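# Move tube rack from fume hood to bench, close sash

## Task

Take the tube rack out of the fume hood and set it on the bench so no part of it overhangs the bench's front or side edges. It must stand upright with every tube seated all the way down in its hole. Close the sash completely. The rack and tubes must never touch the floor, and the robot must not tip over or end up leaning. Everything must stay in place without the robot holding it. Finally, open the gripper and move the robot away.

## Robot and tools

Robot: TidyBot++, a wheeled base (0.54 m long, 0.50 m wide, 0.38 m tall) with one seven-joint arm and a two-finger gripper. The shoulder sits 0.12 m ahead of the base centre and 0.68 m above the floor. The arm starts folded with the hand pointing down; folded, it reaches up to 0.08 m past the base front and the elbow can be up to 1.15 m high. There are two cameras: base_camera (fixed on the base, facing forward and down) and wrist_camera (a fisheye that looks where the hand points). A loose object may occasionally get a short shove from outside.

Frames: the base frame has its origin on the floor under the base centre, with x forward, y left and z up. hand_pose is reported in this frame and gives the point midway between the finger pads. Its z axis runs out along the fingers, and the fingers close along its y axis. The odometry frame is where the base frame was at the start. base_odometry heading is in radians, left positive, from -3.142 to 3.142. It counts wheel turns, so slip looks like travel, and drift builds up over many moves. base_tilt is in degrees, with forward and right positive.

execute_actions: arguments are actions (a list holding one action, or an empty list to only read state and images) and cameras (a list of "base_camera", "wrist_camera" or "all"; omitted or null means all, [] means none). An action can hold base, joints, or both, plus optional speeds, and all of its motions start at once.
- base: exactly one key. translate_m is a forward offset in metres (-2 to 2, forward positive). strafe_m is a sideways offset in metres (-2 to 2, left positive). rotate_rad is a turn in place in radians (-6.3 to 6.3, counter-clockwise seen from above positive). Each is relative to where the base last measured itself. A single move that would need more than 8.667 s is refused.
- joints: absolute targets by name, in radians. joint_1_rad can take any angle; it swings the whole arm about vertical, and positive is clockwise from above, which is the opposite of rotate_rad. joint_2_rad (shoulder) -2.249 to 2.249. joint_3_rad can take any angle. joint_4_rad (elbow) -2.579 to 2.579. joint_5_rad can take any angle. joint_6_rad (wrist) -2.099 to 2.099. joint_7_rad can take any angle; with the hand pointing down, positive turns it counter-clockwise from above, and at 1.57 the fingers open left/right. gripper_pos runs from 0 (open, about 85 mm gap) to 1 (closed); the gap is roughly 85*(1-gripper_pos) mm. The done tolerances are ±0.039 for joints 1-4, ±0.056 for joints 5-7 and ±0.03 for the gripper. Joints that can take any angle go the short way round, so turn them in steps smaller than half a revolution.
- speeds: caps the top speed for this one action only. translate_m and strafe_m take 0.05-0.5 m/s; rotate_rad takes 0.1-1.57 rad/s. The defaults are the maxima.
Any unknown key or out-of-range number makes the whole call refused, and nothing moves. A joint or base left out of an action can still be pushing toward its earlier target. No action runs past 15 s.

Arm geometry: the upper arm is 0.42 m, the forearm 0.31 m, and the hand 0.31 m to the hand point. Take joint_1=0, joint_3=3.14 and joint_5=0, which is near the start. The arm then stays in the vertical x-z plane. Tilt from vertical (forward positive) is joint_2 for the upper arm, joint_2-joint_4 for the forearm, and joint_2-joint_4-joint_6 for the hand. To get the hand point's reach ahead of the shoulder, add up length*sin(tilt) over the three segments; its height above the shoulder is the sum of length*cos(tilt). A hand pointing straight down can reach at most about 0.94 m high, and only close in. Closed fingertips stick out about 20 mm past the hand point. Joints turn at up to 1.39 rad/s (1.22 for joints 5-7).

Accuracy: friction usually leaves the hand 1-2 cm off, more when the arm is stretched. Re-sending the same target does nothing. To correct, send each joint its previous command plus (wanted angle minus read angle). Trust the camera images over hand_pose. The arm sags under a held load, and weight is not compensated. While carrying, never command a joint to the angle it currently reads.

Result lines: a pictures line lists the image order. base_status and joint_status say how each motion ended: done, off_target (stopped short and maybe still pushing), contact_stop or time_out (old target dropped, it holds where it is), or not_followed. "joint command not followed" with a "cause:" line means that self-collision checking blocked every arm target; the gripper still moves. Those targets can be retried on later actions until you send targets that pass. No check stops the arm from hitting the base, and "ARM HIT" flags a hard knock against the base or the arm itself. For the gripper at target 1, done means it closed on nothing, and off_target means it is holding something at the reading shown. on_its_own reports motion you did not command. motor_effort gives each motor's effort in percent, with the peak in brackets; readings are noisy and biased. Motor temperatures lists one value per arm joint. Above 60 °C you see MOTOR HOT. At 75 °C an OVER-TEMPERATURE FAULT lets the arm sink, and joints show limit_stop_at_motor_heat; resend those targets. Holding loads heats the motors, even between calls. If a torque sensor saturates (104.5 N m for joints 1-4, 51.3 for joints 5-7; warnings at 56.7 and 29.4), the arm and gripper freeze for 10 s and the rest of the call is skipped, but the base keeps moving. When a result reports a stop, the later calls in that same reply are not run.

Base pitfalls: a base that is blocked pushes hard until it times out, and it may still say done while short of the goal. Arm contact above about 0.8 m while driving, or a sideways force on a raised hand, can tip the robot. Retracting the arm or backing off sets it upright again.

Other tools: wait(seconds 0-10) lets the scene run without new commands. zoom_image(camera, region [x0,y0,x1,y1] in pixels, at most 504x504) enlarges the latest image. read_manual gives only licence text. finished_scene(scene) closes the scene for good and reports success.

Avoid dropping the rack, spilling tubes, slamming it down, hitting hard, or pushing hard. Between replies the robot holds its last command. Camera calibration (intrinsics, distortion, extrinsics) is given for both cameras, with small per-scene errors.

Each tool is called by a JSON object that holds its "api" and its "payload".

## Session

{"api": "execute_actions", "payload": {"actions": [{"joints":{"joint_4_rad":-1.5,"joint_6_rad":-0.6,"joint_7_rad":1.57}}]}}

Scene clock: 2.30 s.
Motor temperatures (°C, as the motors report them): [35 33 32 31 38 34 41]
base_odometry: x=+0.000 y=+0.000 heading=+0.000 (m, m, rad; odometry frame)
base_tilt: forward=+0.1 right=-0.3 (deg)
base_status: not commanded
joint_positions: joint_1_rad=+0.005 joint_2_rad=-0.391 joint_3_rad=+3.198 joint_4_rad=-1.513 joint_5_rad=+0.032 joint_6_rad=-0.617 joint_7_rad=+1.524 gripper_pos=+0.000
joint_status: all done
motor_effort: joint_1_rad=+0(0) joint_2_rad=-6(8) joint_3_rad=-1(0) joint_4_rad=+19(20) joint_5_rad=+1(0) joint_6_rad=+8(9) joint_7_rad=-1(0) (%)
hand_pose: x=+0.5481 y=-0.0393 z=+1.1550 quat_wxyz=(+0.011, +0.763, -0.043, +0.645) (m; base frame)
pictures: base_camera, wrist_camera
camera_calibration (this result's frames):
wrist_camera: T_world_to_cam=[[-0.041014, -0.999092, 0.0115622, -0.0305937], [-0.149479, -0.00530621, -0.988751, 1.28428], [0.987914, -0.0422809, -0.149126, -0.231147], [0, 0, 0, 1]] pos_world=[0.419072, -0.0335244, 1.23571]
Images, in order (width x height): base_camera 644x364, wrist_camera 644x476.

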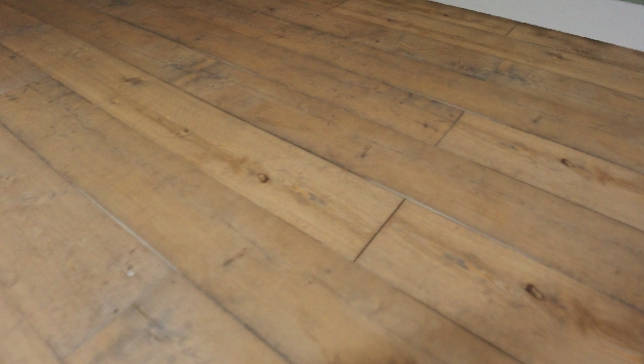

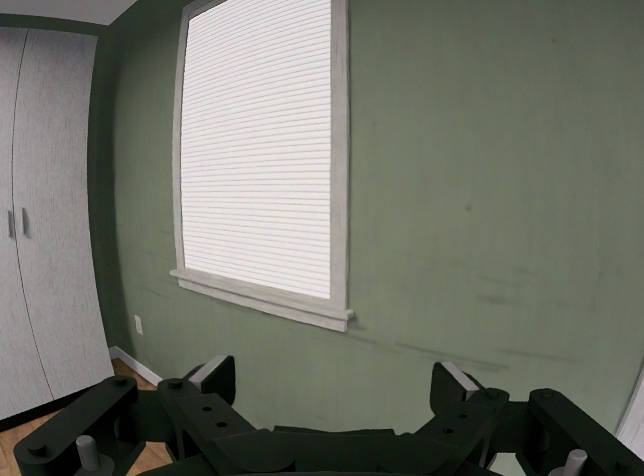

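{"api": "execute_actions", "payload": {"actions": [{"base":{"rotate_rad":2.5},"joints":{"joint_3_rad":3.13,"joint_5_rad":-0.03,"joint_7_rad":1.61}}]}}

Scene clock: 5.93 s.
Motor temperatures (°C, as the motors report them): [35 33 32 31 38 34 41]
base_odometry: x=+0.000 y=+0.000 heading=+2.500 (m, m, rad; odometry frame)
base_tilt: forward=+0.1 right=-0.3 (deg)
base_status: done
joint_positions: joint_1_rad=+0.005 joint_2_rad=-0.391 joint_3_rad=+3.144 joint_4_rad=-1.513 joint_5_rad=+0.001 joint_6_rad=-0.617 joint_7_rad=+1.566 gripper_pos=+0.000
joint_status: all done
motor_effort: joint_1_rad=+0(2) joint_2_rad=-7(9) joint_3_rad=+0(4) joint_4_rad=+19(19) joint_5_rad=+0(1) joint_6_rad=+9(9) joint_7_rad=+0(1) (%)
hand_pose: x=+0.5488 y=-0.0023 z=+1.1552 quat_wxyz=(+0.001, +0.764, -0.005, +0.645) (m; base frame)
pictures: base_camera, wrist_camera
camera_calibration (this result's frames):
wrist_camera: T_world_to_cam=[[0.0297933, -0.998541, 0.0450326, -0.0711382], [-0.14825, -0.0489687, -0.987737, 1.28276], [0.988501, 0.0227519, -0.149492, -0.230032], [0, 0, 0, 1]] pos_world=[0.419675, -0.0029857, 1.23584]
Images, in order (width x height): base_camera 644x364, wrist_camera 644x476.

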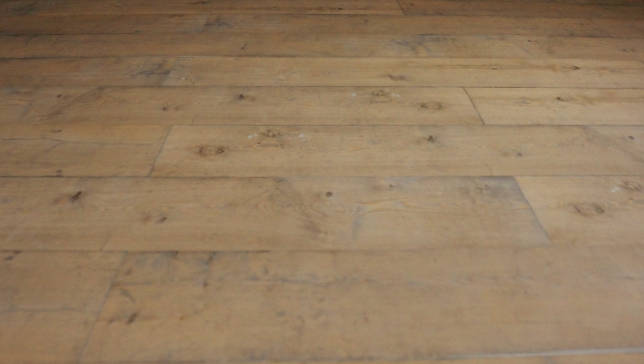

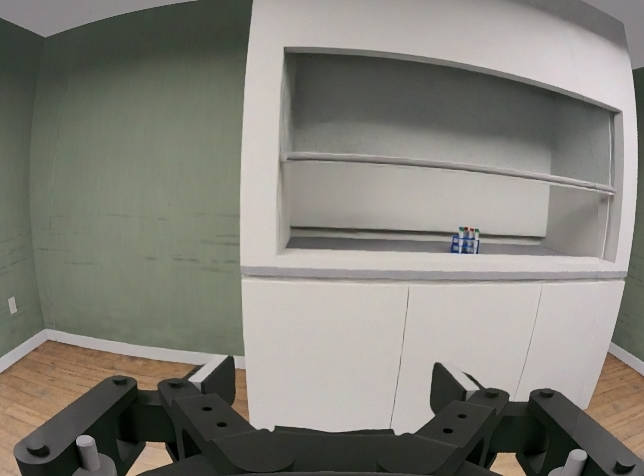

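{"api": "execute_actions", "payload": {"actions": [{"base":{"strafe_m":-0.66}}], "cameras": []}}

{"api": "execute_actions", "payload": {"actions": [{"base":{"translate_m":1.15},"joints":{"gripper_pos":0.74}}]}}

{"api": "zoom_image", "payload": {"camera": "wrist_camera", "region": [230,240,430,390]}}

Scene clock: 9.97 s.
Motor temperatures (°C, as the motors report them): [35 33 32 31 38 34 41]
base_odometry: x=+0.395 y=+0.529 heading=+2.501 (m, m, rad; odometry frame)
base_tilt: forward=+0.2 right=-0.3 (deg)
base_status: done
joint_positions: joint_1_rad=+0.005 joint_2_rad=-0.391 joint_3_rad=+3.141 joint_4_rad=-1.513 joint_5_rad=+0.000 joint_6_rad=-0.617 joint_7_rad=+1.566 gripper_pos=+0.000
joint_status: not commanded
motor_effort: joint_1_rad=+0(1) joint_2_rad=-8(7) joint_3_rad=-1(2) joint_4_rad=+19(19) joint_5_rad=+1(1) joint_6_rad=+9(9) joint_7_rad=-1(1) (%)
hand_pose: x=+0.5488 y=-0.0007 z=+1.1552 quat_wxyz=(+0.000, +0.764, -0.004, +0.645) (m; base frame)
pictures: none
No camera images: the call's "cameras" was empty. Leave "cameras" out to get every camera's image.

Scene clock: 13.63 s.
Motor temperatures (°C, as the motors report them): [35 33 32 31 38 34 41]
base_odometry: x=-0.527 y=+1.217 heading=+2.500 (m, m, rad; odometry frame)
base_tilt: forward=+0.2 right=-0.3 (deg)
base_status: done
joint_positions: joint_1_rad=+0.005 joint_2_rad=-0.391 joint_3_rad=+3.141 joint_4_rad=-1.512 joint_5_rad=+0.000 joint_6_rad=-0.615 joint_7_rad=+1.566 gripper_pos=+0.740
joint_status: all done
motor_effort: joint_1_rad=+0(0) joint_2_rad=-6(10) joint_3_rad=+0(1) joint_4_rad=+19(20) joint_5_rad=+0(0) joint_6_rad=+10(10) joint_7_rad=+0(0) (%)
hand_pose: x=+0.5490 y=-0.0007 z=+1.1564 quat_wxyz=(+0.000, +0.763, -0.004, +0.646) (m; base frame)
pictures: base_camera, wrist_camera
camera_calibration (this result's frames):
wrist_camera: T_world_to_cam=[[0.0322644, -0.998464, 0.0450301, -0.0710191], [-0.145052, -0.0492542, -0.988197, 1.28281], [0.988898, 0.0253519, -0.146418, -0.233788], [0, 0, 0, 1]] pos_world=[0.419558, -0.00179938, 1.23663]
Images, in order (width x height): base_camera 644x364, wrist_camera 644x476.

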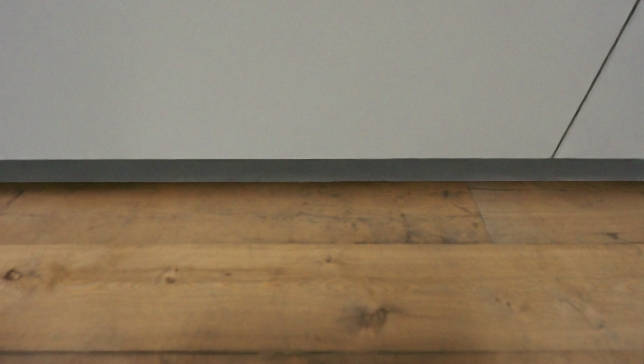

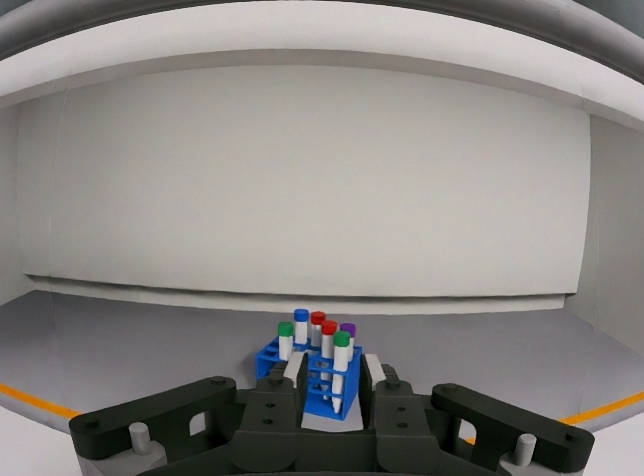

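Region (230, 240, 430, 390) of wrist_camera's 644x476 image, scaled by 2.520; it fills the top 378 rows of this view, and the rest is white.

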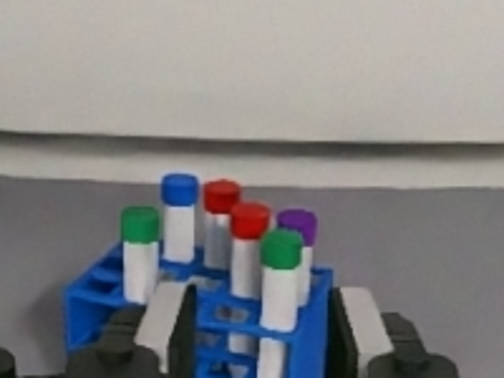

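{"api": "execute_actions", "payload": {"actions": [{"base":{"rotate_rad":-0.3}}], "cameras": []}}

{"api": "execute_actions", "payload": {"actions": [{"base":{"translate_m":-0.14},"joints":{"joint_2_rad":0.0,"joint_4_rad":-1.615,"joint_6_rad":-0.1}}], "cameras": []}}

{"api": "execute_actions", "payload": {"actions": [{"base":{"strafe_m":0.35},"joints":{"joint_2_rad":0.22,"joint_6_rad":0.23}}], "cameras": ["wrist_camera"]}}

Scene clock: 17.10 s.
Motor temperatures (°C, as the motors report them): [35 33 32 31 38 34 41]
base_odometry: x=-0.527 y=+1.217 heading=+2.200 (m, m, rad; odometry frame)
base_tilt: forward=+0.2 right=-0.3 (deg)
base_status: done
joint_positions: joint_1_rad=+0.005 joint_2_rad=-0.391 joint_3_rad=+3.140 joint_4_rad=-1.512 joint_5_rad=+0.000 joint_6_rad=-0.615 joint_7_rad=+1.566 gripper_pos=+0.740
joint_status: not commanded
motor_effort: joint_1_rad=+0(2) joint_2_rad=-7(8) joint_3_rad=+0(2) joint_4_rad=+19(19) joint_5_rad=+0(0) joint_6_rad=+8(9) joint_7_rad=+0(0) (%)
hand_pose: x=+0.5490 y=-0.0003 z=+1.1564 quat_wxyz=(+0.000, +0.763, -0.003, +0.646) (m; base frame)
pictures: none
No camera images: the call's "cameras" was empty. Leave "cameras" out to get every camera's image.

Scene clock: 18.67 s.
Motor temperatures (°C, as the motors report them): [35 33 32 31 38 34 41]
base_odometry: x=-0.445 y=+1.104 heading=+2.200 (m, m, rad; odometry frame)
base_tilt: forward=+0.2 right=-0.3 (deg)
base_status: done
joint_positions: joint_1_rad=+0.005 joint_2_rad=-0.005 joint_3_rad=+3.140 joint_4_rad=-1.604 joint_5_rad=+0.000 joint_6_rad=-0.120 joint_7_rad=+1.566 gripper_pos=+0.740
joint_status: all done
motor_effort: joint_1_rad=+0(1) joint_2_rad=-22(26) joint_3_rad=+0(0) joint_4_rad=+20(22) joint_5_rad=+0(0) joint_6_rad=+9(9) joint_7_rad=+0(1) (%)
hand_pose: x=+0.7390 y=-0.0013 z=+1.0479 quat_wxyz=(+0.000, +0.757, -0.004, +0.653) (m; base frame)
pictures: none
No camera images: the call's "cameras" was empty. Leave "cameras" out to get every camera's image.

Scene clock: 20.70 s.
Motor temperatures (°C, as the motors report them): [35 33 32 31 38 34 41]
base_odometry: x=-0.728 y=+0.898 heading=+2.200 (m, m, rad; odometry frame)
base_tilt: forward=+0.2 right=-0.3 (deg)
base_status: done
joint_positions: joint_1_rad=+0.005 joint_2_rad=+0.214 joint_3_rad=+3.137 joint_4_rad=-1.605 joint_5_rad=+0.000 joint_6_rad=+0.215 joint_7_rad=+1.566 gripper_pos=+0.740
joint_status: all done
motor_effort: joint_1_rad=+0(4) joint_2_rad=-31(33) joint_3_rad=+0(4) joint_4_rad=+20(21) joint_5_rad=+0(0) joint_6_rad=+9(9) joint_7_rad=-1(1) (%)
hand_pose: x=+0.8241 y=+0.0005 z=+1.0055 quat_wxyz=(-0.002, +0.719, -0.002, +0.695) (m; base frame)
pictures: wrist_camera
camera_calibration (this result's frames):
wrist_camera: T_world_to_cam=[[0.0301735, -0.998362, 0.0486045, -0.0737171], [-0.0136539, -0.0490337, -0.998704, 1.07596], [0.999451, 0.0294708, -0.0151111, -0.668703], [0, 0, 0, 1]] pos_world=[0.685252, -0.00113077, 1.06804]
Images, in order (width x height): wrist_camera 644x476.

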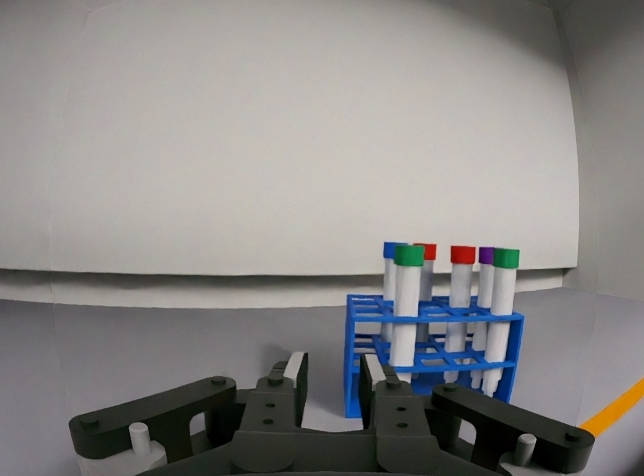

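{"api": "execute_actions", "payload": {"actions": [{"base":{"strafe_m":-0.011},"joints":{"joint_2_rad":0.243,"gripper_pos":0.78}}], "cameras": ["wrist_camera"]}}

{"api": "execute_actions", "payload": {"actions": [{"base":{"translate_m":0.05},"speeds":{"translate_m":0.08}}], "cameras": ["wrist_camera"]}}

Scene clock: 22.47 s.
Motor temperatures (°C, as the motors report them): [35 33 32 31 38 34 41]
base_odometry: x=-0.719 y=+0.905 heading=+2.200 (m, m, rad; odometry frame)
base_tilt: forward=+0.2 right=-0.3 (deg)
base_status: done
joint_positions: joint_1_rad=+0.006 joint_2_rad=+0.217 joint_3_rad=+3.137 joint_4_rad=-1.605 joint_5_rad=+0.000 joint_6_rad=+0.218 joint_7_rad=+1.566 gripper_pos=+0.780
joint_status: all done
motor_effort: joint_1_rad=-1(3) joint_2_rad=-29(31) joint_3_rad=-1(2) joint_4_rad=+19(21) joint_5_rad=+0(0) joint_6_rad=+8(9) joint_7_rad=-1(1) (%)
hand_pose: x=+0.8250 y=+0.0000 z=+1.0045 quat_wxyz=(-0.002, +0.719, -0.003, +0.695) (m; base frame)
pictures: wrist_camera
camera_calibration (this result's frames):
wrist_camera: T_world_to_cam=[[0.0294655, -0.998389, 0.0484862, -0.073523], [-0.0134475, -0.0488988, -0.998713, 1.07478], [0.999475, 0.0287755, -0.0148667, -0.669908], [0, 0, 0, 1]] pos_world=[0.686176, -0.00157208, 1.067]
Images, in order (width x height): wrist_camera 644x476.

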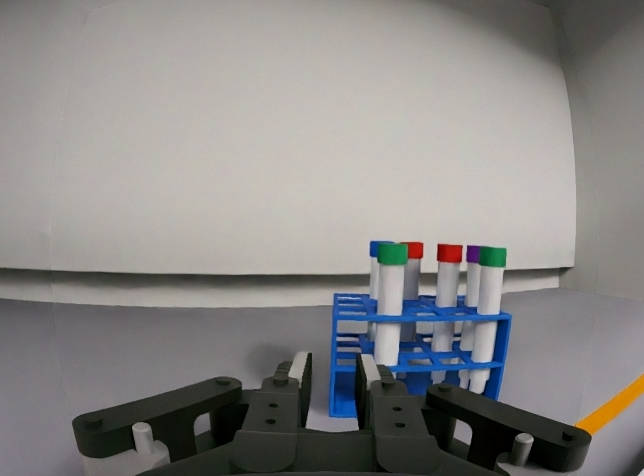

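Scene clock: 23.60 s.
Motor temperatures (°C, as the motors report them): [35 33 32 31 38 34 41]
base_odometry: x=-0.748 y=+0.945 heading=+2.200 (m, m, rad; odometry frame)
base_tilt: forward=+0.2 right=-0.3 (deg)
base_status: done
joint_positions: joint_1_rad=+0.006 joint_2_rad=+0.221 joint_3_rad=+3.137 joint_4_rad=-1.605 joint_5_rad=+0.000 joint_6_rad=+0.219 joint_7_rad=+1.566 gripper_pos=+0.780
joint_status: not commanded
motor_effort: joint_1_rad=+0(1) joint_2_rad=-29(32) joint_3_rad=-1(2) joint_4_rad=+19(20) joint_5_rad=+0(0) joint_6_rad=+9(8) joint_7_rad=+0(1) (%)
hand_pose: x=+0.8263 y=+0.0000 z=+1.0018 quat_wxyz=(-0.002, +0.720, -0.003, +0.694) (m; base frame)
pictures: wrist_camera
camera_calibration (this result's frames):
wrist_camera: T_world_to_cam=[[0.029629, -0.99839, 0.0483627, -0.0734484], [-0.016838, -0.0488756, -0.998663, 1.07483], [0.999419, 0.0287751, -0.018259, -0.667796], [0, 0, 0, 1]] pos_world=[0.687682, -0.00158133, 1.06475]
Images, in order (width x height): wrist_camera 644x476.

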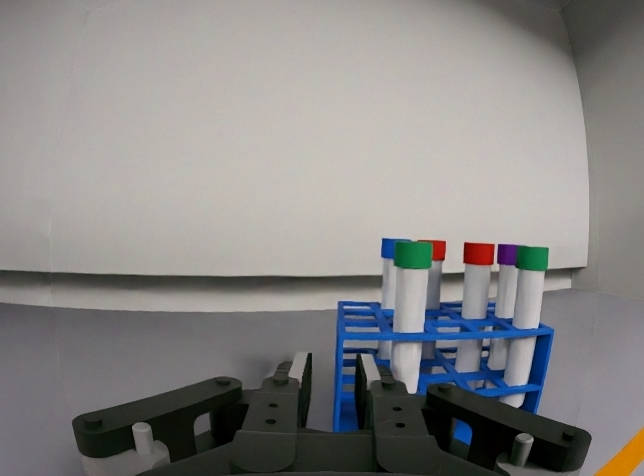

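{"api": "execute_actions", "payload": {"actions": [{"joints":{"joint_2_rad":0.225,"joint_6_rad":0.165}}], "cameras": []}}

{"api": "execute_actions", "payload": {"actions": [{"base":{"translate_m":0.03},"speeds":{"translate_m":0.06}}], "cameras": ["wrist_camera"]}}

Scene clock: 25.20 s.
Motor temperatures (°C, as the motors report them): [35 33 32 31 38 34 41]
base_odometry: x=-0.748 y=+0.945 heading=+2.200 (m, m, rad; odometry frame)
base_tilt: forward=+0.2 right=-0.3 (deg)
base_status: not commanded
joint_positions: joint_1_rad=+0.006 joint_2_rad=+0.215 joint_3_rad=+3.137 joint_4_rad=-1.604 joint_5_rad=+0.000 joint_6_rad=+0.195 joint_7_rad=+1.566 gripper_pos=+0.780
joint_status: all done
motor_effort: joint_1_rad=+0(0) joint_2_rad=-25(30) joint_3_rad=-1(1) joint_4_rad=+15(19) joint_5_rad=+0(0) joint_6_rad=+7(9) joint_7_rad=-1(1) (%)
hand_pose: x=+0.8244 y=+0.0000 z=+0.9990 quat_wxyz=(-0.002, +0.726, -0.003, +0.688) (m; base frame)
pictures: none
No camera images: the call's "cameras" was empty. Leave "cameras" out to get every camera's image.

Scene clock: 26.20 s.
Motor temperatures (°C, as the motors report them): [35 33 32 31 38 34 41]
base_odometry: x=-0.766 y=+0.969 heading=+2.201 (m, m, rad; odometry frame)
base_tilt: forward=+0.2 right=-0.3 (deg)
base_status: done
joint_positions: joint_1_rad=+0.006 joint_2_rad=+0.216 joint_3_rad=+3.137 joint_4_rad=-1.604 joint_5_rad=+0.000 joint_6_rad=+0.185 joint_7_rad=+1.566 gripper_pos=+0.780
joint_status: not commanded
motor_effort: joint_1_rad=+0(1) joint_2_rad=-31(34) joint_3_rad=-1(2) joint_4_rad=+20(20) joint_5_rad=+0(0) joint_6_rad=+9(9) joint_7_rad=+0(1) (%)
hand_pose: x=+0.8246 y=+0.0000 z=+0.9950 quat_wxyz=(-0.002, +0.730, -0.003, +0.684) (m; base frame)
pictures: wrist_camera
camera_calibration (this result's frames):
wrist_camera: T_world_to_cam=[[0.0310206, -0.99839, 0.0474844, -0.0733251], [-0.0449438, -0.0488525, -0.997794, 1.09041], [0.998508, 0.028818, -0.0463868, -0.637456], [0, 0, 0, 1]] pos_world=[0.687787, -0.00156742, 1.06192]
Images, in order (width x height): wrist_camera 644x476.

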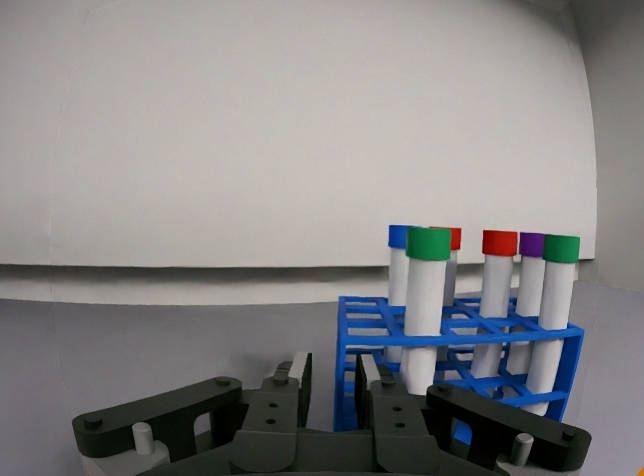

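{"api": "execute_actions", "payload": {"actions": [{"base":{"translate_m":0.042},"joints":{"joint_6_rad":0.15},"speeds":{"translate_m":0.05}}], "cameras": ["wrist_camera"]}}

{"api": "execute_actions", "payload": {"actions": [{"joints":{"gripper_pos":1}}], "cameras": ["wrist_camera"]}}

Scene clock: 28.67 s.
Motor temperatures (°C, as the motors report them): [35 33 32 31 38 34 41]
base_odometry: x=-0.791 y=+1.003 heading=+2.201 (m, m, rad; odometry frame)
base_tilt: forward=+0.2 right=-0.3 (deg)
base_status: done
joint_positions: joint_1_rad=+0.006 joint_2_rad=+0.217 joint_3_rad=+3.137 joint_4_rad=-1.604 joint_5_rad=+0.000 joint_6_rad=+0.168 joint_7_rad=+1.566 gripper_pos=+0.780
joint_status: all done
motor_effort: joint_1_rad=+0(0) joint_2_rad=-30(32) joint_3_rad=+0(2) joint_4_rad=+20(20) joint_5_rad=+0(0) joint_6_rad=+8(10) joint_7_rad=+0(1) (%)
hand_pose: x=+0.8242 y=+0.0000 z=+0.9896 quat_wxyz=(-0.002, +0.735, -0.003, +0.678) (m; base frame)
pictures: wrist_camera
camera_calibration (this result's frames):
wrist_camera: T_world_to_cam=[[0.0318451, -0.998391, 0.0469233, -0.0731737], [-0.0619119, -0.0488273, -0.996887, 1.09808], [0.997573, 0.0288408, -0.0633672, -0.619769], [0, 0, 0, 1]] pos_world=[0.688579, -0.00156506, 1.05882]
Images, in order (width x height): wrist_camera 644x476.

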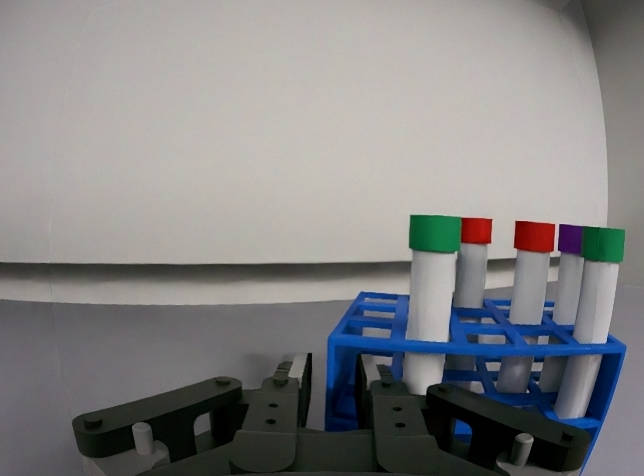

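Scene clock: 29.30 s.
Motor temperatures (°C, as the motors report them): [35 33 32 31 38 34 41]
base_odometry: x=-0.791 y=+1.003 heading=+2.201 (m, m, rad; odometry frame)
base_tilt: forward=+0.2 right=-0.2 (deg)
base_status: not commanded
joint_positions: joint_1_rad=+0.006 joint_2_rad=+0.217 joint_3_rad=+3.137 joint_4_rad=-1.604 joint_5_rad=+0.000 joint_6_rad=+0.168 joint_7_rad=+1.567 gripper_pos=+0.985
joint_status: all done
motor_effort: joint_1_rad=+0(2) joint_2_rad=-29(30) joint_3_rad=-1(3) joint_4_rad=+19(20) joint_5_rad=+0(0) joint_6_rad=+7(9) joint_7_rad=-1(1) (%)
hand_pose: x=+0.8242 y=+0.0000 z=+0.9896 quat_wxyz=(-0.001, +0.735, -0.002, +0.678) (m; base frame)
pictures: wrist_camera
camera_calibration (this result's frames):
wrist_camera: T_world_to_cam=[[0.0319625, -0.998318, 0.0483618, -0.0746944], [-0.0619079, -0.050271, -0.996815, 1.09801], [0.99757, 0.0288667, -0.0634106, -0.619723], [0, 0, 0, 1]] pos_world=[0.688579, -0.00148148, 1.05882]
Images, in order (width x height): wrist_camera 644x476.

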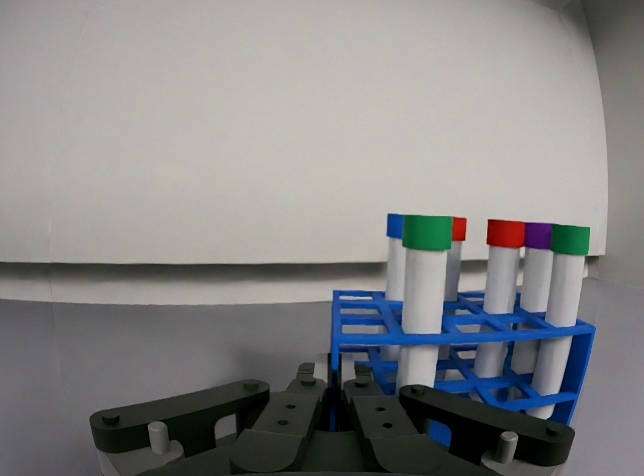

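{"api": "execute_actions", "payload": {"actions": [{"joints":{"gripper_pos":0.87,"joint_6_rad":0.203}}], "cameras": ["wrist_camera"]}}

{"api": "execute_actions", "payload": {"actions": [{"base":{"translate_m":0.028},"speeds":{"translate_m":0.05}}]}}

Scene clock: 31.40 s.
Motor temperatures (°C, as the motors report them): [35 33 32 31 38 34 41]
base_odometry: x=-0.791 y=+1.003 heading=+2.201 (m, m, rad; odometry frame)
base_tilt: forward=+0.2 right=-0.3 (deg)
base_status: not commanded
joint_positions: joint_1_rad=+0.006 joint_2_rad=+0.217 joint_3_rad=+3.137 joint_4_rad=-1.604 joint_5_rad=+0.000 joint_6_rad=+0.187 joint_7_rad=+1.567 gripper_pos=+0.870
joint_status: all done
motor_effort: joint_1_rad=-1(1) joint_2_rad=-30(31) joint_3_rad=-1(2) joint_4_rad=+20(21) joint_5_rad=+0(0) joint_6_rad=+9(10) joint_7_rad=-1(1) (%)
hand_pose: x=+0.8246 y=+0.0000 z=+0.9953 quat_wxyz=(-0.001, +0.729, -0.002, +0.684) (m; base frame)
pictures: wrist_camera
camera_calibration (this result's frames):
wrist_camera: T_world_to_cam=[[0.0310389, -0.998318, 0.0489724, -0.0748376], [-0.0434614, -0.0502977, -0.997788, 1.08948], [0.998573, 0.0288419, -0.0449495, -0.63897], [0, 0, 0, 1]] pos_world=[0.687731, -0.00148416, 1.06202]
Images, in order (width x height): wrist_camera 644x476.

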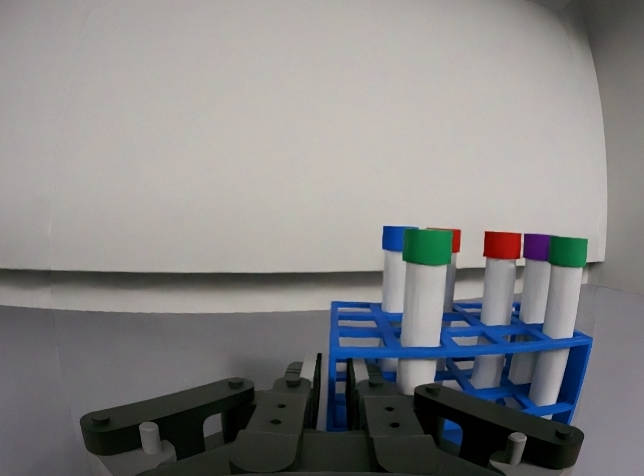

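Scene clock: 32.43 s.
Motor temperatures (°C, as the motors report them): [35 33 32 31 38 34 41]
base_odometry: x=-0.808 y=+1.026 heading=+2.201 (m, m, rad; odometry frame)
base_tilt: forward=+0.2 right=-0.3 (deg)
base_status: done
joint_positions: joint_1_rad=+0.006 joint_2_rad=+0.218 joint_3_rad=+3.137 joint_4_rad=-1.604 joint_5_rad=+0.000 joint_6_rad=+0.187 joint_7_rad=+1.567 gripper_pos=+0.870
joint_status: not commanded
motor_effort: joint_1_rad=+0(1) joint_2_rad=-30(33) joint_3_rad=-1(2) joint_4_rad=+20(20) joint_5_rad=+0(0) joint_6_rad=+9(9) joint_7_rad=-1(1) (%)
hand_pose: x=+0.8250 y=+0.0000 z=+0.9945 quat_wxyz=(-0.001, +0.729, -0.002, +0.684) (m; base frame)
pictures: base_camera, wrist_camera
camera_calibration (this result's frames):
wrist_camera: T_world_to_cam=[[0.0310943, -0.998318, 0.0489309, -0.0748154], [-0.0445859, -0.0502912, -0.997739, 1.08958], [0.998522, 0.0288423, -0.0460747, -0.638189], [0, 0, 0, 1]] pos_world=[0.688151, -0.00148658, 1.06137]
Images, in order (width x height): base_camera 644x364, wrist_camera 644x476.

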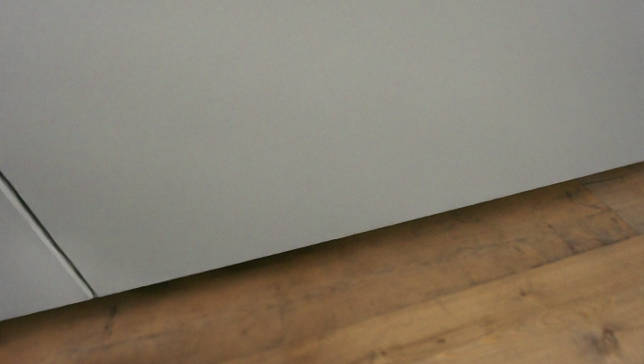

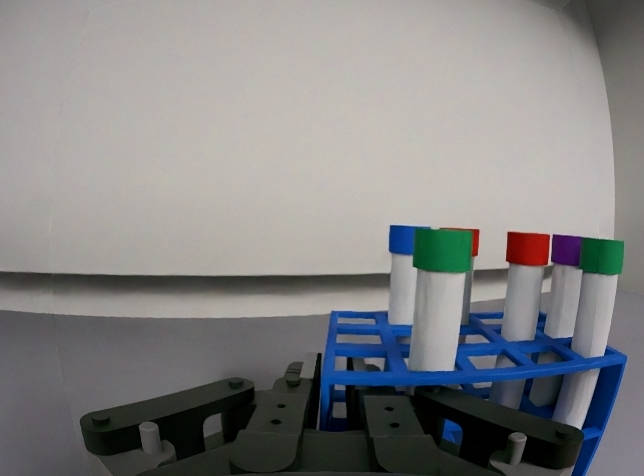

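{"api": "execute_actions", "payload": {"actions": [{"joints":{"gripper_pos":1}}], "cameras": []}}

{"api": "execute_actions", "payload": {"actions": [{"joints":{"joint_4_rad":-1.38,"joint_6_rad":-0.03}}], "cameras": ["wrist_camera"]}}

{"api": "execute_actions", "payload": {"actions": [{"base":{"translate_m":-1.35},"speeds":{"translate_m":0.4}}], "cameras": ["wrist_camera"]}}

{"api": "execute_actions", "payload": {"actions": [{"base":{"rotate_rad":1.87},"speeds":{"rotate_rad":0.7}}]}}

Scene clock: 34.90 s.
Motor temperatures (°C, as the motors report them): [35 33 32 31 38 34 41]
base_odometry: x=-0.808 y=+1.026 heading=+2.201 (m, m, rad; odometry frame)
base_tilt: forward=+0.2 right=-0.3 (deg)
base_status: not commanded
joint_positions: joint_1_rad=+0.006 joint_2_rad=+0.218 joint_3_rad=+3.137 joint_4_rad=-1.604 joint_5_rad=+0.000 joint_6_rad=+0.187 joint_7_rad=+1.567 gripper_pos=+0.981
joint_status: all done
motor_effort: joint_1_rad=+0(0) joint_2_rad=-31(30) joint_3_rad=-1(1) joint_4_rad=+20(20) joint_5_rad=+1(0) joint_6_rad=+9(9) joint_7_rad=+0(1) (%)
hand_pose: x=+0.8250 y=+0.0000 z=+0.9945 quat_wxyz=(-0.001, +0.729, -0.002, +0.684) (m; base frame)
pictures: none
No camera images: the call's "cameras" was empty. Leave "cameras" out to get every camera's image.

Scene clock: 36.20 s.
Motor temperatures (°C, as the motors report them): [35 33 32 31 38 34 41]
base_odometry: x=-0.808 y=+1.026 heading=+2.201 (m, m, rad; odometry frame)
base_tilt: forward=+0.2 right=-0.3 (deg)
base_status: not commanded
joint_positions: joint_1_rad=+0.006 joint_2_rad=+0.219 joint_3_rad=+3.137 joint_4_rad=-1.399 joint_5_rad=+0.000 joint_6_rad=-0.017 joint_7_rad=+1.567 gripper_pos=+0.981
joint_status: all done
motor_effort: joint_1_rad=+0(1) joint_2_rad=-32(33) joint_3_rad=-1(1) joint_4_rad=+22(23) joint_5_rad=+1(0) joint_6_rad=+10(10) joint_7_rad=+0(0) (%)
hand_pose: x=+0.8352 y=-0.0001 z=+1.0576 quat_wxyz=(-0.001, +0.730, -0.002, +0.684) (m; base frame)
pictures: wrist_camera
camera_calibration (this result's frames):
wrist_camera: T_world_to_cam=[[0.0311678, -0.998317, 0.0489039, -0.0783143], [-0.0448998, -0.0502767, -0.997726, 1.15321], [0.998505, 0.0289011, -0.0463912, -0.645113], [0, 0, 0, 1]] pos_world=[0.698368, -0.00155854, 1.12449]
Images, in order (width x height): wrist_camera 644x476.

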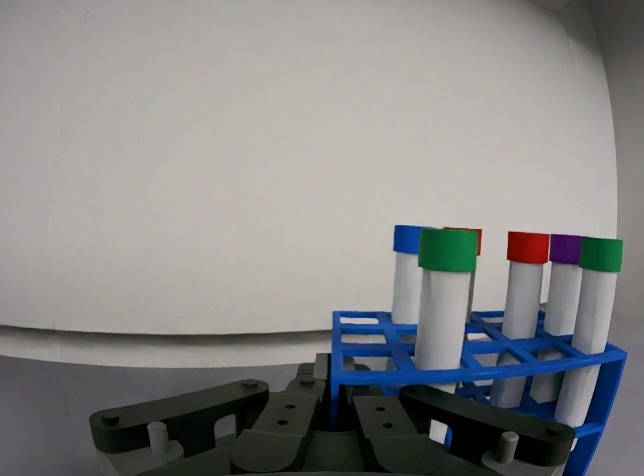

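Scene clock: 40.83 s.
Motor temperatures (°C, as the motors report them): [35 33 32 31 38 34 41]
base_odometry: x=-0.012 y=-0.065 heading=+2.201 (m, m, rad; odometry frame)
base_tilt: forward=+0.2 right=-0.3 (deg)
base_status: done
joint_positions: joint_1_rad=+0.006 joint_2_rad=+0.229 joint_3_rad=+3.137 joint_4_rad=-1.398 joint_5_rad=+0.000 joint_6_rad=-0.021 joint_7_rad=+1.567 gripper_pos=+0.981
joint_status: not commanded
motor_effort: joint_1_rad=-1(4) joint_2_rad=-33(37) joint_3_rad=-1(3) joint_4_rad=+21(23) joint_5_rad=+0(0) joint_6_rad=+10(11) joint_7_rad=+0(0) (%)
hand_pose: x=+0.8387 y=+0.0002 z=+1.0497 quat_wxyz=(-0.001, +0.734, -0.002, +0.679) (m; base frame)
pictures: wrist_camera
camera_calibration (this result's frames):
wrist_camera: T_world_to_cam=[[0.0322579, -0.998309, 0.0483511, -0.0780937], [-0.057796, -0.0501585, -0.997068, 1.1556], [0.997807, 0.0293688, -0.0593163, -0.634863], [0, 0, 0, 1]] pos_world=[0.70278, -0.00135329, 1.11833]
Images, in order (width x height): wrist_camera 644x476.

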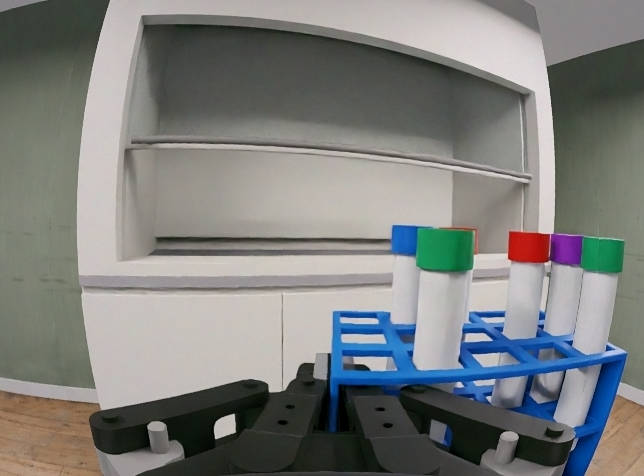

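Scene clock: 44.33 s.
Motor temperatures (°C, as the motors report them): [35 33 32 31 38 34 41]
base_odometry: x=-0.012 y=-0.065 heading=-2.212 (m, m, rad; odometry frame)
base_tilt: forward=+0.2 right=-0.3 (deg)
base_status: done
joint_positions: joint_1_rad=+0.002 joint_2_rad=+0.229 joint_3_rad=+3.131 joint_4_rad=-1.398 joint_5_rad=+0.000 joint_6_rad=-0.021 joint_7_rad=+1.567 gripper_pos=+0.981
joint_status: not commanded
motor_effort: joint_1_rad=+0(5) joint_2_rad=-32(34) joint_3_rad=-1(5) joint_4_rad=+22(22) joint_5_rad=+0(1) joint_6_rad=+10(10) joint_7_rad=+0(0) (%)
hand_pose: x=+0.8386 y=+0.0065 z=+1.0497 quat_wxyz=(-0.005, +0.734, +0.001, +0.679) (m; base frame)
pictures: base_camera, wrist_camera
camera_calibration (this result's frames):
wrist_camera: T_world_to_cam=[[0.0416122, -0.998023, 0.0471007, -0.0783531], [-0.0573941, -0.0494514, -0.997126, 1.15563], [0.997484, 0.0387893, -0.0593384, -0.634717], [0, 0, 0, 1]] pos_world=[0.702707, 0.00356973, 1.11834]
Images, in order (width x height): base_camera 644x364, wrist_camera 644x476.

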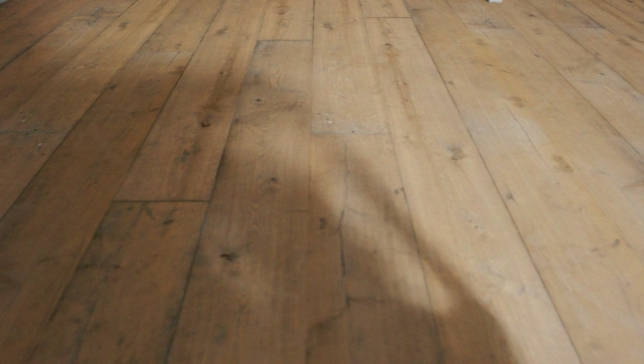

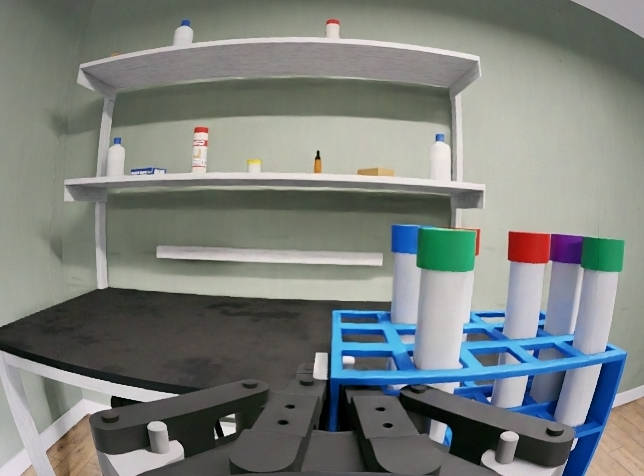

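{"api": "execute_actions", "payload": {"actions": [{"base":{"translate_m":0.65},"joints":{"joint_4_rad":-1.95,"joint_6_rad":0.57},"speeds":{"translate_m":0.4}}]}}

{"api": "execute_actions", "payload": {"actions": [{"joints":{"joint_4_rad":-2.08,"joint_6_rad":0.70}}], "cameras": ["wrist_camera"]}}

Scene clock: 48.40 s.
Motor temperatures (°C, as the motors report them): [35 33 32 31 38 34 41]
base_odometry: x=-0.400 y=-0.587 heading=-2.211 (m, m, rad; odometry frame)
base_tilt: forward=+0.2 right=-0.3 (deg)
base_status: done
joint_positions: joint_1_rad=+0.002 joint_2_rad=+0.230 joint_3_rad=+3.131 joint_4_rad=-1.941 joint_5_rad=+0.000 joint_6_rad=+0.544 joint_7_rad=+1.567 gripper_pos=+0.981
joint_status: all done
motor_effort: joint_1_rad=+0(1) joint_2_rad=-29(34) joint_3_rad=-1(1) joint_4_rad=+19(23) joint_5_rad=+0(0) joint_6_rad=+10(12) joint_7_rad=+0(1) (%)
hand_pose: x=+0.7850 y=+0.0064 z=+0.8964 quat_wxyz=(-0.005, +0.727, +0.001, +0.687) (m; base frame)
pictures: base_camera, wrist_camera
camera_calibration (this result's frames):
wrist_camera: T_world_to_cam=[[0.0403853, -0.998038, 0.0478422, -0.068742], [-0.0360187, -0.0493043, -0.998134, 0.983832], [0.998535, 0.0385867, -0.0379392, -0.610357], [0, 0, 0, 1]] pos_world=[0.647676, 0.00345167, 0.962129]
Images, in order (width x height): base_camera 644x364, wrist_camera 644x476.

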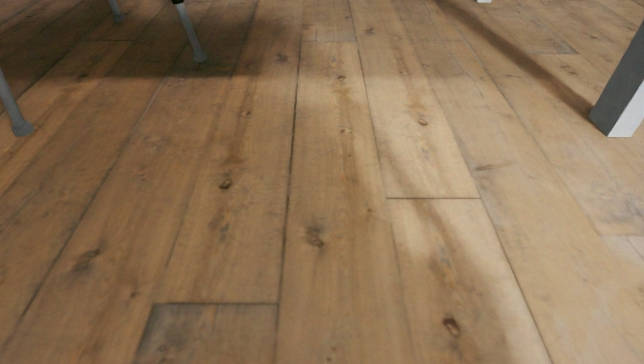

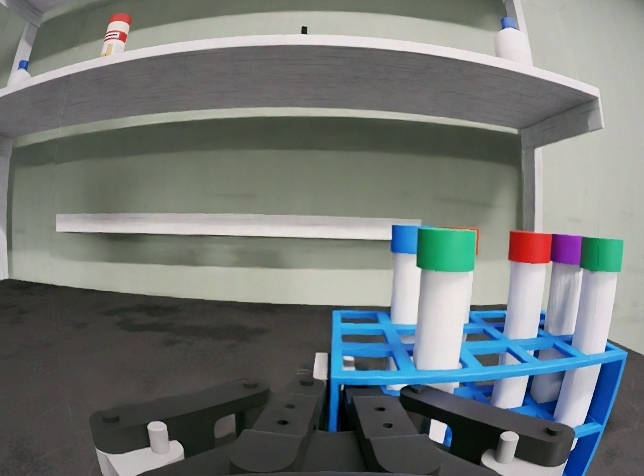

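Scene clock: 49.43 s.
Motor temperatures (°C, as the motors report them): [35 33 32 31 38 34 41]
base_odometry: x=-0.400 y=-0.587 heading=-2.211 (m, m, rad; odometry frame)
base_tilt: forward=+0.2 right=-0.3 (deg)
base_status: not commanded
joint_positions: joint_1_rad=+0.002 joint_2_rad=+0.230 joint_3_rad=+3.131 joint_4_rad=-2.076 joint_5_rad=+0.000 joint_6_rad=+0.673 joint_7_rad=+1.567 gripper_pos=+0.981
joint_status: all done
motor_effort: joint_1_rad=-1(0) joint_2_rad=-28(30) joint_3_rad=-1(1) joint_4_rad=+17(18) joint_5_rad=+0(0) joint_6_rad=+10(11) joint_7_rad=+0(0) (%)
hand_pose: x=+0.7587 y=+0.0062 z=+0.8612 quat_wxyz=(-0.005, +0.729, +0.001, +0.685) (m; base frame)
pictures: wrist_camera
camera_calibration (this result's frames):
wrist_camera: T_world_to_cam=[[0.0406789, -0.998035, 0.0476583, -0.0662054], [-0.0424493, -0.049381, -0.997878, 0.952403], [0.99827, 0.0385695, -0.0443746, -0.579682], [0, 0, 0, 1]] pos_world=[0.621801, 0.00331338, 0.927813]
Images, in order (width x height): wrist_camera 644x476.

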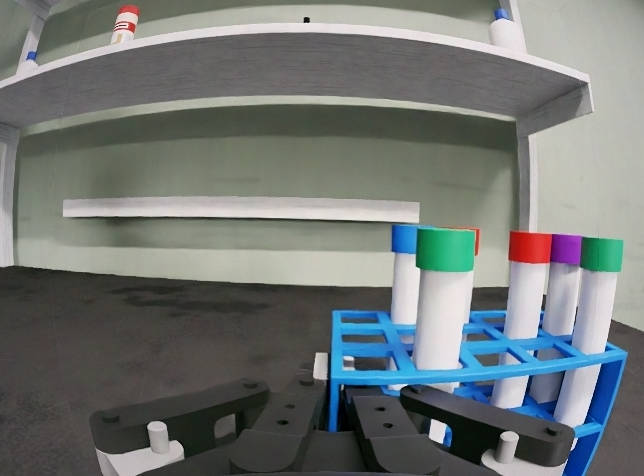

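{"api": "execute_actions", "payload": {"actions": [{"base":{"translate_m":0.04},"joints":{"joint_2_rad":0.285,"joint_6_rad":0.74}}], "cameras": []}}

{"api": "execute_actions", "payload": {"actions": [{"joints":{"joint_2_rad":0.32,"joint_6_rad":0.775}}], "cameras": []}}

Scene clock: 51.60 s.
Motor temperatures (°C, as the motors report them): [35 33 32 31 38 34 41]
base_odometry: x=-0.424 y=-0.619 heading=-2.211 (m, m, rad; odometry frame)
base_tilt: forward=+0.2 right=-0.3 (deg)
base_status: done
joint_positions: joint_1_rad=+0.002 joint_2_rad=+0.285 joint_3_rad=+3.131 joint_4_rad=-2.077 joint_5_rad=+0.000 joint_6_rad=+0.715 joint_7_rad=+1.567 gripper_pos=+0.981
joint_status: all done
motor_effort: joint_1_rad=+0(1) joint_2_rad=-30(34) joint_3_rad=-1(1) joint_4_rad=+17(18) joint_5_rad=+0(1) joint_6_rad=+10(10) joint_7_rad=+0(0) (%)
hand_pose: x=+0.7686 y=+0.0062 z=+0.8381 quat_wxyz=(-0.005, +0.734, +0.001, +0.680) (m; base frame)
pictures: none
No camera images: the call's "cameras" was empty. Leave "cameras" out to get every camera's image.

Scene clock: 52.30 s.
Motor temperatures (°C, as the motors report them): [35 33 32 31 38 34 41]
base_odometry: x=-0.424 y=-0.619 heading=-2.211 (m, m, rad; odometry frame)
base_tilt: forward=+0.2 right=-0.3 (deg)
base_status: not commanded
joint_positions: joint_1_rad=+0.002 joint_2_rad=+0.308 joint_3_rad=+3.131 joint_4_rad=-2.077 joint_5_rad=+0.000 joint_6_rad=+0.749 joint_7_rad=+1.567 gripper_pos=+0.981
joint_status: all done
motor_effort: joint_1_rad=+0(0) joint_2_rad=-30(31) joint_3_rad=-2(1) joint_4_rad=+16(17) joint_5_rad=+0(0) joint_6_rad=+10(10) joint_7_rad=+0(0) (%)
hand_pose: x=+0.7728 y=+0.0061 z=+0.8342 quat_wxyz=(-0.005, +0.730, +0.001, +0.684) (m; base frame)
pictures: none
No camera images: the call's "cameras" was empty. Leave "cameras" out to get every camera's image.

{"api": "execute_actions", "payload": {"actions": [{"joints":{"joint_2_rad":0.36,"joint_6_rad":0.81}}], "cameras": []}}

Scene clock: 54.03 s.
Motor temperatures (°C, as the motors report them): [35 33 32 31 38 34 41]
base_odometry: x=-0.424 y=-0.619 heading=-2.211 (m, m, rad; odometry frame)
base_tilt: forward=+0.2 right=-0.3 (deg)
base_status: not commanded
joint_positions: joint_1_rad=+0.002 joint_2_rad=+0.330 joint_3_rad=+3.131 joint_4_rad=-2.077 joint_5_rad=+0.000 joint_6_rad=+0.797 joint_7_rad=+1.567 gripper_pos=+0.981
joint_status: all done
motor_effort: joint_1_rad=+0(1) joint_2_rad=-28(32) joint_3_rad=-2(1) joint_4_rad=+14(17) joint_5_rad=+0(0) joint_6_rad=+9(9) joint_7_rad=-1(1) (%)
hand_pose: x=+0.7769 y=+0.0061 z=+0.8344 quat_wxyz=(-0.005, +0.721, +0.000, +0.693) (m; base frame)
pictures: none
No camera images: the call's "cameras" was empty. Leave "cameras" out to get every camera's image.

{"api": "execute_actions", "payload": {"actions": [{"joints":{"joint_2_rad":0.33,"gripper_pos":0.87}}], "cameras": []}}

{"api": "execute_actions", "payload": {"actions": [{"base":{"translate_m":-0.07},"speeds":{"translate_m":0.08}}], "cameras": ["wrist_camera"]}}

Scene clock: 55.87 s.
Motor temperatures (°C, as the motors report them): [35 33 32 31 38 34 41]
base_odometry: x=-0.424 y=-0.619 heading=-2.211 (m, m, rad; odometry frame)
base_tilt: forward=+0.2 right=-0.3 (deg)
base_status: not commanded
joint_positions: joint_1_rad=+0.002 joint_2_rad=+0.330 joint_3_rad=+3.131 joint_4_rad=-2.077 joint_5_rad=+0.000 joint_6_rad=+0.797 joint_7_rad=+1.567 gripper_pos=+0.870
joint_status: all done
motor_effort: joint_1_rad=+0(0) joint_2_rad=-30(29) joint_3_rad=-1(1) joint_4_rad=+15(15) joint_5_rad=+0(0) joint_6_rad=+9(9) joint_7_rad=+0(1) (%)
hand_pose: x=+0.7769 y=+0.0061 z=+0.8344 quat_wxyz=(-0.005, +0.721, +0.000, +0.693) (m; base frame)
pictures: none
No camera images: the call's "cameras" was empty. Leave "cameras" out to get every camera's image.

Scene clock: 57.27 s.
Motor temperatures (°C, as the motors report them): [35 33 32 31 38 34 41]
base_odometry: x=-0.382 y=-0.562 heading=-2.211 (m, m, rad; odometry frame)
base_tilt: forward=+0.2 right=-0.3 (deg)
base_status: done
joint_positions: joint_1_rad=+0.002 joint_2_rad=+0.330 joint_3_rad=+3.131 joint_4_rad=-2.077 joint_5_rad=+0.000 joint_6_rad=+0.797 joint_7_rad=+1.567 gripper_pos=+0.870
joint_status: not commanded
motor_effort: joint_1_rad=+0(1) joint_2_rad=-30(33) joint_3_rad=-1(2) joint_4_rad=+15(16) joint_5_rad=+1(0) joint_6_rad=+9(10) joint_7_rad=+0(1) (%)
hand_pose: x=+0.7769 y=+0.0061 z=+0.8344 quat_wxyz=(-0.005, +0.721, +0.000, +0.693) (m; base frame)
pictures: wrist_camera
camera_calibration (this result's frames):
wrist_camera: T_world_to_cam=[[0.039193, -0.998106, 0.0474205, -0.0644505], [-0.0192638, -0.0482029, -0.998652, 0.909066], [0.999046, 0.0382267, -0.0211165, -0.619034], [0, 0, 0, 1]] pos_world=[0.638482, 0.00315488, 0.897825]
Images, in order (width x height): wrist_camera 644x476.

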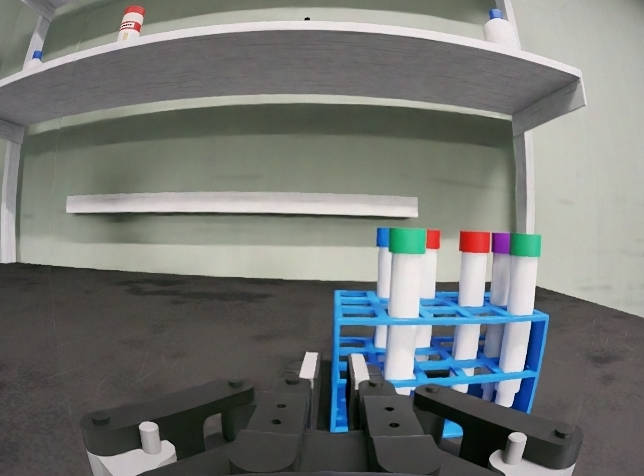

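{"api": "execute_actions", "payload": {"actions": [{"base":{"translate_m":-1.26}}], "cameras": []}}

{"api": "execute_actions", "payload": {"actions": [{"base":{"rotate_rad":-1.57},"joints":{"joint_2_rad":0.11,"joint_4_rad":-0.44,"joint_6_rad":-1.03,"gripper_pos":1}}], "cameras": ["wrist_camera"]}}

{"api": "execute_actions", "payload": {"actions": [{"base":{"translate_m":1.0}}]}}

Scene clock: 62.97 s.
Motor temperatures (°C, as the motors report them): [35 33 32 31 38 34 41]
base_odometry: x=+0.371 y=+0.448 heading=-2.211 (m, m, rad; odometry frame)
base_tilt: forward=+0.2 right=-0.3 (deg)
base_status: done
joint_positions: joint_1_rad=+0.002 joint_2_rad=+0.330 joint_3_rad=+3.131 joint_4_rad=-2.077 joint_5_rad=-0.001 joint_6_rad=+0.797 joint_7_rad=+1.567 gripper_pos=+0.870
joint_status: not commanded
motor_effort: joint_1_rad=+0(2) joint_2_rad=-30(33) joint_3_rad=-2(2) joint_4_rad=+15(16) joint_5_rad=+0(1) joint_6_rad=+8(10) joint_7_rad=-1(0) (%)
hand_pose: x=+0.7769 y=+0.0060 z=+0.8343 quat_wxyz=(-0.005, +0.721, +0.000, +0.693) (m; base frame)
pictures: none
No camera images: the call's "cameras" was empty. Leave "cameras" out to get every camera's image.

Scene clock: 65.83 s.
Motor temperatures (°C, as the motors report them): [35 33 32 31 38 34 41]
base_odometry: x=+0.371 y=+0.448 heading=+2.502 (m, m, rad; odometry frame)
base_tilt: forward=+0.2 right=-0.3 (deg)
base_status: done
joint_positions: joint_1_rad=+0.019 joint_2_rad=+0.128 joint_3_rad=+3.138 joint_4_rad=-0.454 joint_5_rad=-0.001 joint_6_rad=-1.011 joint_7_rad=+1.567 gripper_pos=+0.999
joint_status: all done
motor_effort: joint_1_rad=+0(6) joint_2_rad=-20(39) joint_3_rad=-1(5) joint_4_rad=+14(21) joint_5_rad=+0(1) joint_6_rad=+9(9) joint_7_rad=+0(1) (%)
hand_pose: x=+0.6563 y=-0.0067 z=+1.3551 quat_wxyz=(+0.003, +0.715, -0.007, +0.699) (m; base frame)
pictures: wrist_camera
camera_calibration (this result's frames):
wrist_camera: T_world_to_cam=[[0.0163712, -0.998583, 0.050637, -0.0865537], [-0.00262818, -0.0506866, -0.998711, 1.41529], [0.999863, 0.016217, -0.00345425, -0.511709], [0, 0, 0, 1]] pos_world=[0.516775, -0.00639668, 1.41608]
Images, in order (width x height): wrist_camera 644x476.

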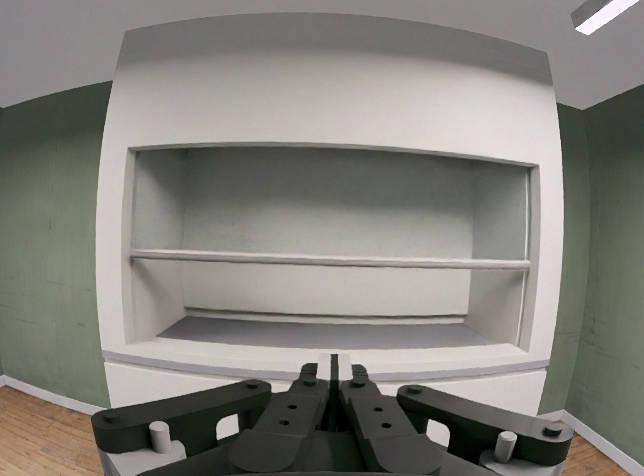

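Scene clock: 69.20 s.
Motor temperatures (°C, as the motors report them): [35 33 32 31 38 34 41]
base_odometry: x=-0.431 y=+1.045 heading=+2.502 (m, m, rad; odometry frame)
base_tilt: forward=+0.2 right=-0.3 (deg)
base_status: done
joint_positions: joint_1_rad=+0.019 joint_2_rad=+0.117 joint_3_rad=+3.138 joint_4_rad=-0.452 joint_5_rad=-0.001 joint_6_rad=-1.014 joint_7_rad=+1.567 gripper_pos=+0.999
joint_status: not commanded
motor_effort: joint_1_rad=+0(0) joint_2_rad=-19(25) joint_3_rad=-1(1) joint_4_rad=+13(15) joint_5_rad=+0(0) joint_6_rad=+10(8) joint_7_rad=+0(0) (%)
hand_pose: x=+0.6487 y=-0.0066 z=+1.3608 quat_wxyz=(+0.003, +0.711, -0.007, +0.703) (m; base frame)
pictures: base_camera, wrist_camera
camera_calibration (this result's frames):
wrist_camera: T_world_to_cam=[[0.0158836, -0.998574, 0.0509757, -0.0867217], [0.00698576, -0.05087, -0.998681, 1.41465], [0.999849, 0.0162188, 0.00616779, -0.517186], [0, 0, 0, 1]] pos_world=[0.508603, -0.00624654, 1.42039]
Images, in order (width x height): base_camera 644x364, wrist_camera 644x476.

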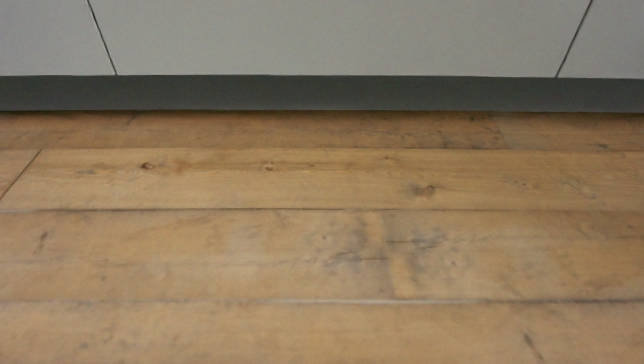

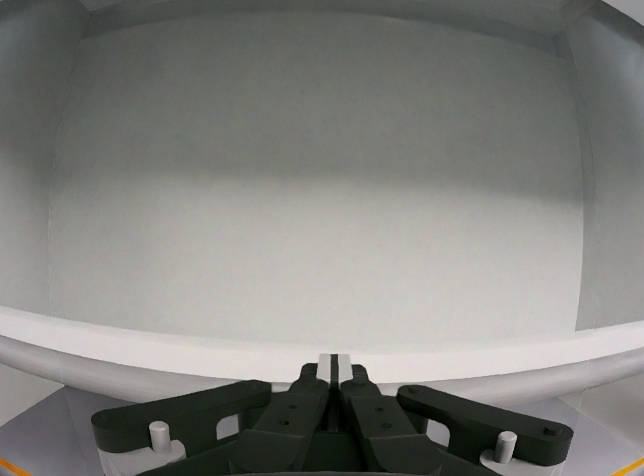

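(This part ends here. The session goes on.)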